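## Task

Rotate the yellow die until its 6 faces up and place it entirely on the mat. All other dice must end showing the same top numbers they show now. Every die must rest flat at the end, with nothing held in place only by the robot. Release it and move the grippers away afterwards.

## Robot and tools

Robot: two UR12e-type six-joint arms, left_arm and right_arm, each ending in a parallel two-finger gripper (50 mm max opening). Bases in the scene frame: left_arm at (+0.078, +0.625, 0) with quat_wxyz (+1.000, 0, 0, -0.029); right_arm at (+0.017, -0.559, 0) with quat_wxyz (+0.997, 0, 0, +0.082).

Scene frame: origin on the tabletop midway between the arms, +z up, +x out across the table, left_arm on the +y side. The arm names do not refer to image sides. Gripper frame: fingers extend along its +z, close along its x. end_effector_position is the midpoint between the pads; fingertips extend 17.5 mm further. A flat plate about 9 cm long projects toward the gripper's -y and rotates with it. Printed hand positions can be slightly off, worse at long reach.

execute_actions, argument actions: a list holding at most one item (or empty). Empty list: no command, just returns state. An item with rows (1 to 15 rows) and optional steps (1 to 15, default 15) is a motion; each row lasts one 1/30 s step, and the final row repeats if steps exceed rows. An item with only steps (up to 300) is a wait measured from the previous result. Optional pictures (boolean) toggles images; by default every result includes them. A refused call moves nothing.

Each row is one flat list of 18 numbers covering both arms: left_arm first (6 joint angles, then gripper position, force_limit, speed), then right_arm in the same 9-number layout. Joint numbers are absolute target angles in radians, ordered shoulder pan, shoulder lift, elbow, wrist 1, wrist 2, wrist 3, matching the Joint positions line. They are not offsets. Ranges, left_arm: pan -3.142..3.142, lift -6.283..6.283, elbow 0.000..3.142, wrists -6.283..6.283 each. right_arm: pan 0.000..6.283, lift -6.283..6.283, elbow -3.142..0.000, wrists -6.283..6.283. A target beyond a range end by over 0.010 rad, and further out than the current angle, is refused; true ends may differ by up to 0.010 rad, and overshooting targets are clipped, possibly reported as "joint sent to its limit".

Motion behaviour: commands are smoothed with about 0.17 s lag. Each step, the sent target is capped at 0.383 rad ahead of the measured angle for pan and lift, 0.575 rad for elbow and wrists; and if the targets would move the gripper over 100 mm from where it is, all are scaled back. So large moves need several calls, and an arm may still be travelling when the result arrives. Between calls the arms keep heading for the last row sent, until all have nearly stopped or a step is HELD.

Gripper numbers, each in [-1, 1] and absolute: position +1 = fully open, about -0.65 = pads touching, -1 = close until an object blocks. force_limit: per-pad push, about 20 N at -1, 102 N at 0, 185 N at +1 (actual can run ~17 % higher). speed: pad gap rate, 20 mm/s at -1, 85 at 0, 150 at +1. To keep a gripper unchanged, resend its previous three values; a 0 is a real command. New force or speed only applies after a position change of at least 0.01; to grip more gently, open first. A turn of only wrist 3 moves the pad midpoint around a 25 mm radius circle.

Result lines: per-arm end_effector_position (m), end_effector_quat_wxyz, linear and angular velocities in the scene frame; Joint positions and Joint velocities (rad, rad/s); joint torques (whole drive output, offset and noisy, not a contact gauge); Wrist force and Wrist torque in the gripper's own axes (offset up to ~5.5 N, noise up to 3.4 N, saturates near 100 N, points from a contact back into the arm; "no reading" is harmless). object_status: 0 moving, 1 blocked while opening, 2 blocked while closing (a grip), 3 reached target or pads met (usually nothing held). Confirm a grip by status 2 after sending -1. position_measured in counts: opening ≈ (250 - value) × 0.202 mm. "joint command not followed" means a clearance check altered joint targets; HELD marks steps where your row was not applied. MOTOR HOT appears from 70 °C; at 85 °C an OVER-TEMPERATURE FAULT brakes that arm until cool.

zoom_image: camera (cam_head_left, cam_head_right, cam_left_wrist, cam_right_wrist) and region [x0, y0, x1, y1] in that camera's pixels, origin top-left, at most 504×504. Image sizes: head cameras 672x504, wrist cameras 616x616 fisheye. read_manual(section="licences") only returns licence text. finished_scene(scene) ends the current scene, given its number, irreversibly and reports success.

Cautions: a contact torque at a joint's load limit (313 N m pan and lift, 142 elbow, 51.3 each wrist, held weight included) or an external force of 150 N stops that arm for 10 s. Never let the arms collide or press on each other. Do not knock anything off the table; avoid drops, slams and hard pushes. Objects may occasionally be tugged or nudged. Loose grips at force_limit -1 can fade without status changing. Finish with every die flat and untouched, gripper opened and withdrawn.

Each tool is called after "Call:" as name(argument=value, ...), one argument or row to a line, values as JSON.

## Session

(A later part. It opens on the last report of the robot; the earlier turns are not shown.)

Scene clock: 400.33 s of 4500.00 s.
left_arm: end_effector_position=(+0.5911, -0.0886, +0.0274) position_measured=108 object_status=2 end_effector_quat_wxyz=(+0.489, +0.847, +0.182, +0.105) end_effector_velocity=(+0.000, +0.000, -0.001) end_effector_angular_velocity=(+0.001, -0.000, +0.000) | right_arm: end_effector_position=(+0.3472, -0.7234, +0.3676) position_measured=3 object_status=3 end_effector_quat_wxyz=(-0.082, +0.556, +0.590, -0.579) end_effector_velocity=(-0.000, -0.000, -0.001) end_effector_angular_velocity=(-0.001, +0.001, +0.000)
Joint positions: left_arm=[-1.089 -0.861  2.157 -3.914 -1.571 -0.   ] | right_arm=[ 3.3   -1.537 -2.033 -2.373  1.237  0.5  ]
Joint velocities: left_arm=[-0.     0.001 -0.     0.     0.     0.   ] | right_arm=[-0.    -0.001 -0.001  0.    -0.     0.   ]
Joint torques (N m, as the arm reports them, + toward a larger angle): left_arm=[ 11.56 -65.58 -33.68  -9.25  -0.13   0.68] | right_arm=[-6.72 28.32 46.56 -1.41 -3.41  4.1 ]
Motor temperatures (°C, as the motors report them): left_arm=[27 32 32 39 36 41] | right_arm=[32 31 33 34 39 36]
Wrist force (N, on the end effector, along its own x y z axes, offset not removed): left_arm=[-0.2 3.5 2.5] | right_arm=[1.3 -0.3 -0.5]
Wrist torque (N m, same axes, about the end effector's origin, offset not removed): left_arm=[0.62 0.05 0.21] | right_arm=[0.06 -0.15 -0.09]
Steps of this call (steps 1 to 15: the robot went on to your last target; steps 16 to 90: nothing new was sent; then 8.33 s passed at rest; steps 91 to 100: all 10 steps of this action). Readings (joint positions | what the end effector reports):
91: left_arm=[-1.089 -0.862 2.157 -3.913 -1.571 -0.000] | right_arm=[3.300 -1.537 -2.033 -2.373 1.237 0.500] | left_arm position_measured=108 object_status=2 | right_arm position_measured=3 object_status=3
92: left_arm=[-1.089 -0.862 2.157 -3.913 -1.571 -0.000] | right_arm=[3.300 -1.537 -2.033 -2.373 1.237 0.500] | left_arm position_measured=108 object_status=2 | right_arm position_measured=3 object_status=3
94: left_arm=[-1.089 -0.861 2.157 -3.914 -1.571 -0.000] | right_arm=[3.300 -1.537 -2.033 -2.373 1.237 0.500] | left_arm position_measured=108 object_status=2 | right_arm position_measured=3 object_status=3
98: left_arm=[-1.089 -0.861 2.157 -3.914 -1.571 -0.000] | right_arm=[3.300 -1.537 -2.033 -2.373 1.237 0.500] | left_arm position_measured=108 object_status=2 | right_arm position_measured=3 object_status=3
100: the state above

Call:
execute_actions(
  actions=[
    {"rows":[[-1.0887,-0.8592,2.1566,-3.9153,-1.5708,0,-1,-0.3,-0.4,3.3,-1.537,-2.033,-2.373,1.237,0.5,1,0,0]],"steps":10},
  ],
  pictures=false,
)

Scene clock: 404.97 s of 4500.00 s.
left_arm: end_effector_position=(+0.5912, -0.0887, +0.0269) position_measured=108 object_status=2 end_effector_quat_wxyz=(+0.489, +0.847, +0.182, +0.105) end_effector_velocity=(-0.000, +0.001, -0.001) end_effector_angular_velocity=(+0.002, +0.001, +0.000) | right_arm: end_effector_position=(+0.3472, -0.7234, +0.3676) position_measured=3 object_status=3 end_effector_quat_wxyz=(-0.082, +0.556, +0.590, -0.579) end_effector_velocity=(-0.001, -0.000, +0.000) end_effector_angular_velocity=(+0.000, +0.000, -0.000)
Joint positions: left_arm=[-1.089 -0.859  2.157 -3.915 -1.571 -0.   ] | right_arm=[ 3.3   -1.537 -2.033 -2.373  1.237  0.5  ]
Joint velocities: left_arm=[-0.     0.001  0.001 -0.     0.    -0.   ] | right_arm=[-0.     0.001 -0.001 -0.    -0.    -0.   ]
Joint torques (N m, as the arm reports them, + toward a larger angle): left_arm=[  7.37 -49.91 -30.35  -4.    -1.71   0.63] | right_arm=[-7.75 31.01 45.77 -2.1  -2.96  3.87]
Motor temperatures (°C, as the motors report them): left_arm=[27 32 32 39 36 41] | right_arm=[32 31 33 34 39 36]
Wrist force (N, on the end effector, along its own x y z axes, offset not removed): left_arm=[1.2 9.5 -18.4] | right_arm=[0.1 -2.0 -1.4]
Wrist torque (N m, same axes, about the end effector's origin, offset not removed): left_arm=[-0.25 -0.40 -0.04] | right_arm=[-0.32 0.03 -0.13]
Steps of this call (steps 1 to 15: the robot went on to your last target; steps 16 to 90: nothing new was sent; then 1.30 s passed at rest; steps 91 to 100: all 10 steps of this action). Readings (joint positions | what the end effector reports):
91: left_arm=[-1.089 -0.860 2.157 -3.914 -1.571 -0.000] | right_arm=[3.300 -1.537 -2.033 -2.373 1.237 0.500] | left_arm position_measured=108 object_status=2 | right_arm position_measured=3 object_status=3
92: left_arm=[-1.089 -0.860 2.157 -3.914 -1.571 -0.000] | right_arm=[3.300 -1.537 -2.033 -2.373 1.237 0.500] | left_arm position_measured=108 object_status=2 | right_arm position_measured=3 object_status=3
94: left_arm=[-1.089 -0.860 2.157 -3.915 -1.571 -0.000] | right_arm=[3.300 -1.537 -2.033 -2.373 1.237 0.500] | left_arm position_measured=108 object_status=2 | right_arm position_measured=3 object_status=3
98: left_arm=[-1.089 -0.859 2.157 -3.915 -1.571 -0.000] | right_arm=[3.300 -1.537 -2.033 -2.373 1.237 0.500] | left_arm position_measured=108 object_status=2 | right_arm position_measured=3 object_status=3
100: the state above

Contact. Release.

Call:
execute_actions(
  actions=[
    {"rows":[[-1.0887,-0.8597,2.1567,-3.9149,-1.5708,0,1,-0.3,0,3.3,-1.537,-2.033,-2.373,1.237,0.5,1,0,0]],"steps":12},
  ],
  pictures=false,
)

Call:
execute_actions(
  actions=[
    {"rows":[[-1.0887,-0.865,2.1575,-3.910,-1.5708,0,1,-0.3,0,3.3,-1.537,-2.033,-2.373,1.237,0.5,1,0,0],[-1.0887,-0.872,2.1585,-3.904,-1.5708,0,1,-0.3,0,3.3,-1.537,-2.033,-2.373,1.237,0.5,1,0,0],[-1.0887,-0.882,2.160,-3.8956,-1.5708,0,1,-0.3,0,3.3,-1.537,-2.033,-2.373,1.237,0.5,1,0,0],[-1.0887,-0.895,2.1617,-3.8845,-1.5708,0,1,-0.3,0,3.3,-1.537,-2.033,-2.373,1.237,0.5,1,0,0],[-1.0887,-0.909,2.1636,-3.8726,-1.5708,0,1,-0.3,0,3.3,-1.537,-2.033,-2.373,1.237,0.5,1,0,0],[-1.0887,-0.926,2.165,-3.8566,-1.5708,0,1,-0.3,0,3.3,-1.537,-2.033,-2.373,1.237,0.5,1,0,0],[-1.0887,-0.946,2.1664,-3.838,-1.5708,0,1,-0.3,0,3.3,-1.537,-2.033,-2.373,1.237,0.5,1,0,0],[-1.0887,-0.97,2.1677,-3.8153,-1.5708,0,1,-0.3,0,3.3,-1.537,-2.033,-2.373,1.237,0.5,1,0,0],[-1.0887,-0.9952,2.1689,-3.7917,-1.5708,0,1,-0.3,0,3.3,-1.537,-2.033,-2.373,1.237,0.5,1,0,0],[-1.0887,-1.03,2.165,-3.753,-1.5708,0,1,-0.3,0,3.3,-1.537,-2.033,-2.373,1.237,0.5,1,0,0],[-1.0887,-1.07,2.158,-3.706,-1.5708,0,1,-0.3,0,3.3,-1.537,-2.033,-2.373,1.237,0.5,1,0,0],[-1.0887,-1.11,2.15,-3.658,-1.5708,0,1,-0.3,0,3.3,-1.537,-2.033,-2.373,1.237,0.5,1,0,0],[-1.0887,-1.15,2.14,-3.608,-1.5708,0,1,-0.3,0,3.3,-1.537,-2.033,-2.373,1.237,0.5,1,0,0],[-1.0887,-1.18,2.132,-3.57,-1.5708,0,1,-0.3,0,3.3,-1.537,-2.033,-2.373,1.237,0.5,1,0,0],[-1.0887,-1.2,2.126,-3.544,-1.5708,0,1,-0.3,0,3.3,-1.537,-2.033,-2.373,1.237,0.5,1,0,0]],"steps":15},
  ],
  pictures=false,
)

Call:
execute_actions(
  actions=[
    {"steps":15},
  ],
)

Scene clock: 425.47 s of 4500.00 s.
left_arm: end_effector_position=(+0.5911, -0.0886, +0.0269) position_measured=3 object_status=0 end_effector_quat_wxyz=(+0.489, +0.847, +0.182, +0.105) end_effector_velocity=(+0.000, +0.000, -0.001) end_effector_angular_velocity=(+0.002, -0.000, -0.000) | right_arm: end_effector_position=(+0.3472, -0.7234, +0.3676) position_measured=3 object_status=3 end_effector_quat_wxyz=(-0.082, +0.556, +0.590, -0.579) end_effector_velocity=(-0.001, -0.000, +0.000) end_effector_angular_velocity=(+0.000, +0.001, +0.000)
Joint positions: left_arm=[-1.089 -0.86   2.157 -3.915 -1.571 -0.   ] | right_arm=[ 3.3   -1.537 -2.033 -2.373  1.237  0.5  ]
Joint velocities: left_arm=[-0.     0.001 -0.     0.001  0.     0.001] | right_arm=[ 0.     0.002 -0.001 -0.001  0.    -0.001]
Joint torques (N m, as the arm reports them, + toward a larger angle): left_arm=[  4.04 -81.32  -4.46  -7.93  -1.78   0.85] | right_arm=[-10.56  27.48  45.99  -2.29  -2.63   4.07]
Motor temperatures (°C, as the motors report them): left_arm=[27 32 32 39 36 41] | right_arm=[32 31 33 34 39 36]
Wrist force (N, on the end effector, along its own x y z axes, offset not removed): left_arm=[-3.2 -1.1 0.4] | right_arm=[1.8 -0.7 1.0]
Wrist torque (N m, same axes, about the end effector's origin, offset not removed): left_arm=[-0.28 0.58 0.10] | right_arm=[-0.04 -0.23 -0.05]
Steps of this call (steps 1 to 15: the robot went on to your last target; steps 16 to 90: nothing new was sent; then 17.10 s passed at rest; steps 91 to 102: all 12 steps of this action). Readings (joint positions | what the end effector reports):
91: left_arm=[-1.089 -0.859 2.157 -3.915 -1.571 -0.000] | right_arm=[3.300 -1.537 -2.033 -2.373 1.237 0.500] | left_arm position_measured=104 object_status=0 | right_arm position_measured=3 object_status=3
92: left_arm=[-1.089 -0.859 2.157 -3.915 -1.571 -0.000] | right_arm=[3.300 -1.537 -2.033 -2.373 1.237 0.500] | left_arm position_measured=90 object_status=0 | right_arm position_measured=3 object_status=3
94: left_arm=[-1.089 -0.859 2.157 -3.915 -1.571 -0.000] | right_arm=[3.300 -1.537 -2.033 -2.373 1.237 0.500] | left_arm position_measured=61 object_status=0 | right_arm position_measured=3 object_status=3
98: left_arm=[-1.089 -0.859 2.157 -3.915 -1.571 -0.000] | right_arm=[3.300 -1.537 -2.033 -2.373 1.237 0.500] | left_arm position_measured=8 object_status=0 | right_arm position_measured=3 object_status=3
102: the state above

Scene clock: 425.97 s of 4500.00 s.
left_arm: end_effector_position=(+0.5946, -0.0963, +0.1456) position_measured=3 object_status=3 end_effector_quat_wxyz=(+0.490, +0.846, +0.182, +0.106) end_effector_velocity=(+0.025, -0.056, +0.580) end_effector_angular_velocity=(-0.027, -0.011, +0.000) | right_arm: end_effector_position=(+0.3472, -0.7234, +0.3676) position_measured=3 object_status=3 end_effector_quat_wxyz=(-0.082, +0.556, +0.590, -0.579) end_effector_velocity=(-0.000, -0.000, -0.000) end_effector_angular_velocity=(-0.000, -0.000, +0.000)
Joint positions: left_arm=[-1.089 -1.068  2.152 -3.706 -1.571 -0.   ] | right_arm=[ 3.3   -1.537 -2.033 -2.373  1.237  0.5  ]
Joint velocities: left_arm=[-0.    -0.932 -0.175  1.078 -0.    -0.001] | right_arm=[-0.     0.    -0.001  0.    -0.     0.   ]
Joint torques (N m, as the arm reports them, + toward a larger angle): left_arm=[  2.26 -77.79 -41.99   0.75  -2.05   1.36] | right_arm=[-9.66 29.59 46.22 -2.28 -2.96  4.62]
Motor temperatures (°C, as the motors report them): left_arm=[27 32 32 39 36 41] | right_arm=[32 31 33 34 39 36]
Wrist force (N, on the end effector, along its own x y z axes, offset not removed): left_arm=[2.7 -1.9 3.4] | right_arm=[1.8 0.7 -2.0]
Wrist torque (N m, same axes, about the end effector's origin, offset not removed): left_arm=[-0.29 -0.73 -0.09] | right_arm=[0.13 -0.27 -0.09]
Steps of this call (steps 1 to 15: all 15 steps of this action). Readings (joint positions | what the end effector reports):
1: left_arm=[-1.089 -0.860 2.157 -3.915 -1.571 -0.000] | right_arm=[3.300 -1.537 -2.033 -2.373 1.237 0.500] | left_arm position_measured=3 object_status=0 | right_arm position_measured=3 object_status=3
2: left_arm=[-1.089 -0.861 2.157 -3.914 -1.571 -0.000] | right_arm=[3.300 -1.537 -2.033 -2.373 1.237 0.500] | left_arm position_measured=3 object_status=0 | right_arm position_measured=3 object_status=3
4: left_arm=[-1.089 -0.867 2.158 -3.909 -1.571 -0.000] | right_arm=[3.300 -1.537 -2.033 -2.373 1.237 0.500] | left_arm position_measured=3 object_status=3 | right_arm position_measured=3 object_status=3
8: left_arm=[-1.089 -0.902 2.162 -3.877 -1.571 -0.000] | right_arm=[3.300 -1.537 -2.033 -2.373 1.237 0.500] | left_arm position_measured=3 object_status=3 | right_arm position_measured=3 object_status=3
15: the state above

Scene clock: 426.47 s of 4500.00 s.
left_arm: end_effector_position=(+0.5957, -0.0987, +0.2268) position_measured=3 object_status=3 end_effector_quat_wxyz=(+0.489, +0.847, +0.182, +0.105) end_effector_velocity=(+0.000, -0.000, +0.005) end_effector_angular_velocity=(+0.001, -0.000, -0.000) | right_arm: end_effector_position=(+0.3472, -0.7234, +0.3676) position_measured=3 object_status=3 end_effector_quat_wxyz=(-0.082, +0.556, +0.590, -0.579) end_effector_velocity=(+0.000, -0.000, -0.001) end_effector_angular_velocity=(+0.000, +0.002, +0.000)
Joint positions: left_arm=[-1.089 -1.199  2.126 -3.545 -1.571 -0.   ] | right_arm=[ 3.3   -1.537 -2.033 -2.373  1.237  0.5  ]
Joint velocities: left_arm=[-0.    -0.007 -0.003  0.01  -0.     0.   ] | right_arm=[-0.    -0.002 -0.     0.001 -0.    -0.001]
Joint torques (N m, as the arm reports them, + toward a larger angle): left_arm=[  1.95 -71.41 -48.4   -1.74  -2.99   0.76] | right_arm=[-8.05 30.3  47.03 -2.2  -2.92  3.58]
Motor temperatures (°C, as the motors report them): left_arm=[27 32 32 39 36 41] | right_arm=[32 31 33 34 39 36]
Wrist force (N, on the end effector, along its own x y z axes, offset not removed): left_arm=[-5.5 -0.4 -1.4] | right_arm=[-0.1 0.3 -0.9]
Wrist torque (N m, same axes, about the end effector's origin, offset not removed): left_arm=[-0.15 1.18 0.14] | right_arm=[0.13 0.11 -0.06]
Steps of this call (steps 1 to 15: the robot went on to your last target). Readings (joint positions | what the end effector reports):
1: left_arm=[-1.089 -1.099 2.146 -3.669 -1.571 -0.000] | right_arm=[3.300 -1.537 -2.033 -2.373 1.237 0.500] | left_arm position_measured=3 object_status=3 | right_arm position_measured=3 object_status=3
2: left_arm=[-1.089 -1.127 2.140 -3.636 -1.571 -0.000] | right_arm=[3.300 -1.537 -2.033 -2.373 1.237 0.500] | left_arm position_measured=3 object_status=3 | right_arm position_measured=3 object_status=3
4: left_arm=[-1.089 -1.164 2.133 -3.590 -1.571 -0.000] | right_arm=[3.300 -1.537 -2.033 -2.373 1.237 0.500] | left_arm position_measured=3 object_status=3 | right_arm position_measured=3 object_status=3
8: left_arm=[-1.089 -1.191 2.128 -3.555 -1.571 -0.000] | right_arm=[3.300 -1.537 -2.033 -2.373 1.237 0.500] | left_arm position_measured=3 object_status=3 | right_arm position_measured=3 object_status=3
15: the state above

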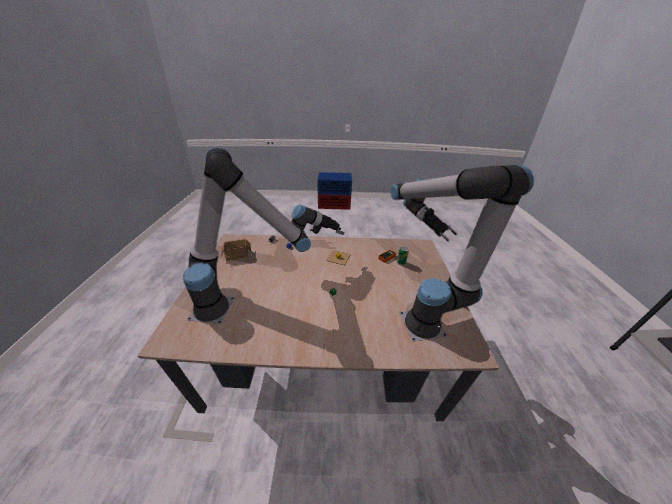

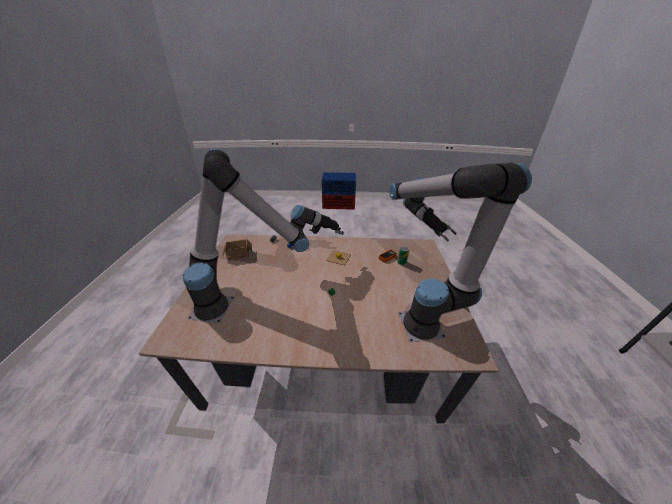

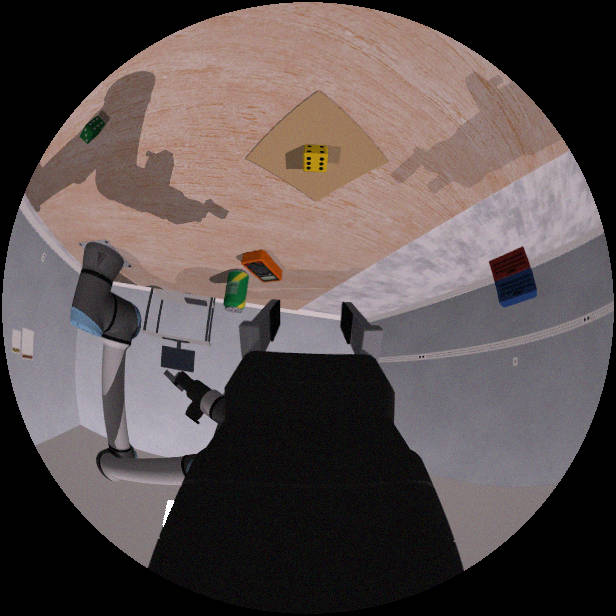

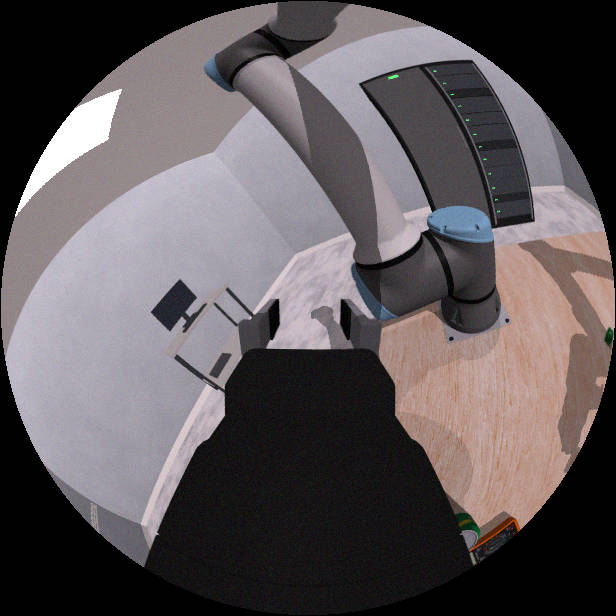

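Call:
zoom_image(
  camera="cam_left_wrist",
  region=[240,80,400,210],
)

Region (240, 80, 400, 210) of cam_left_wrist's 616x616 image, scaled by 3.150, with more detail than that image has; it fills the top 410 rows of this view, and the rest is white.

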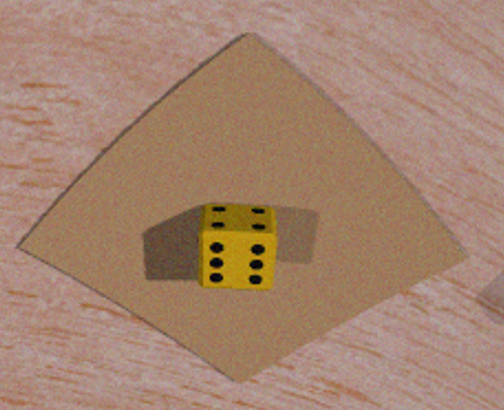

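Call:
finished_scene(
  scene=2,
)

The scene is finished: the task was done.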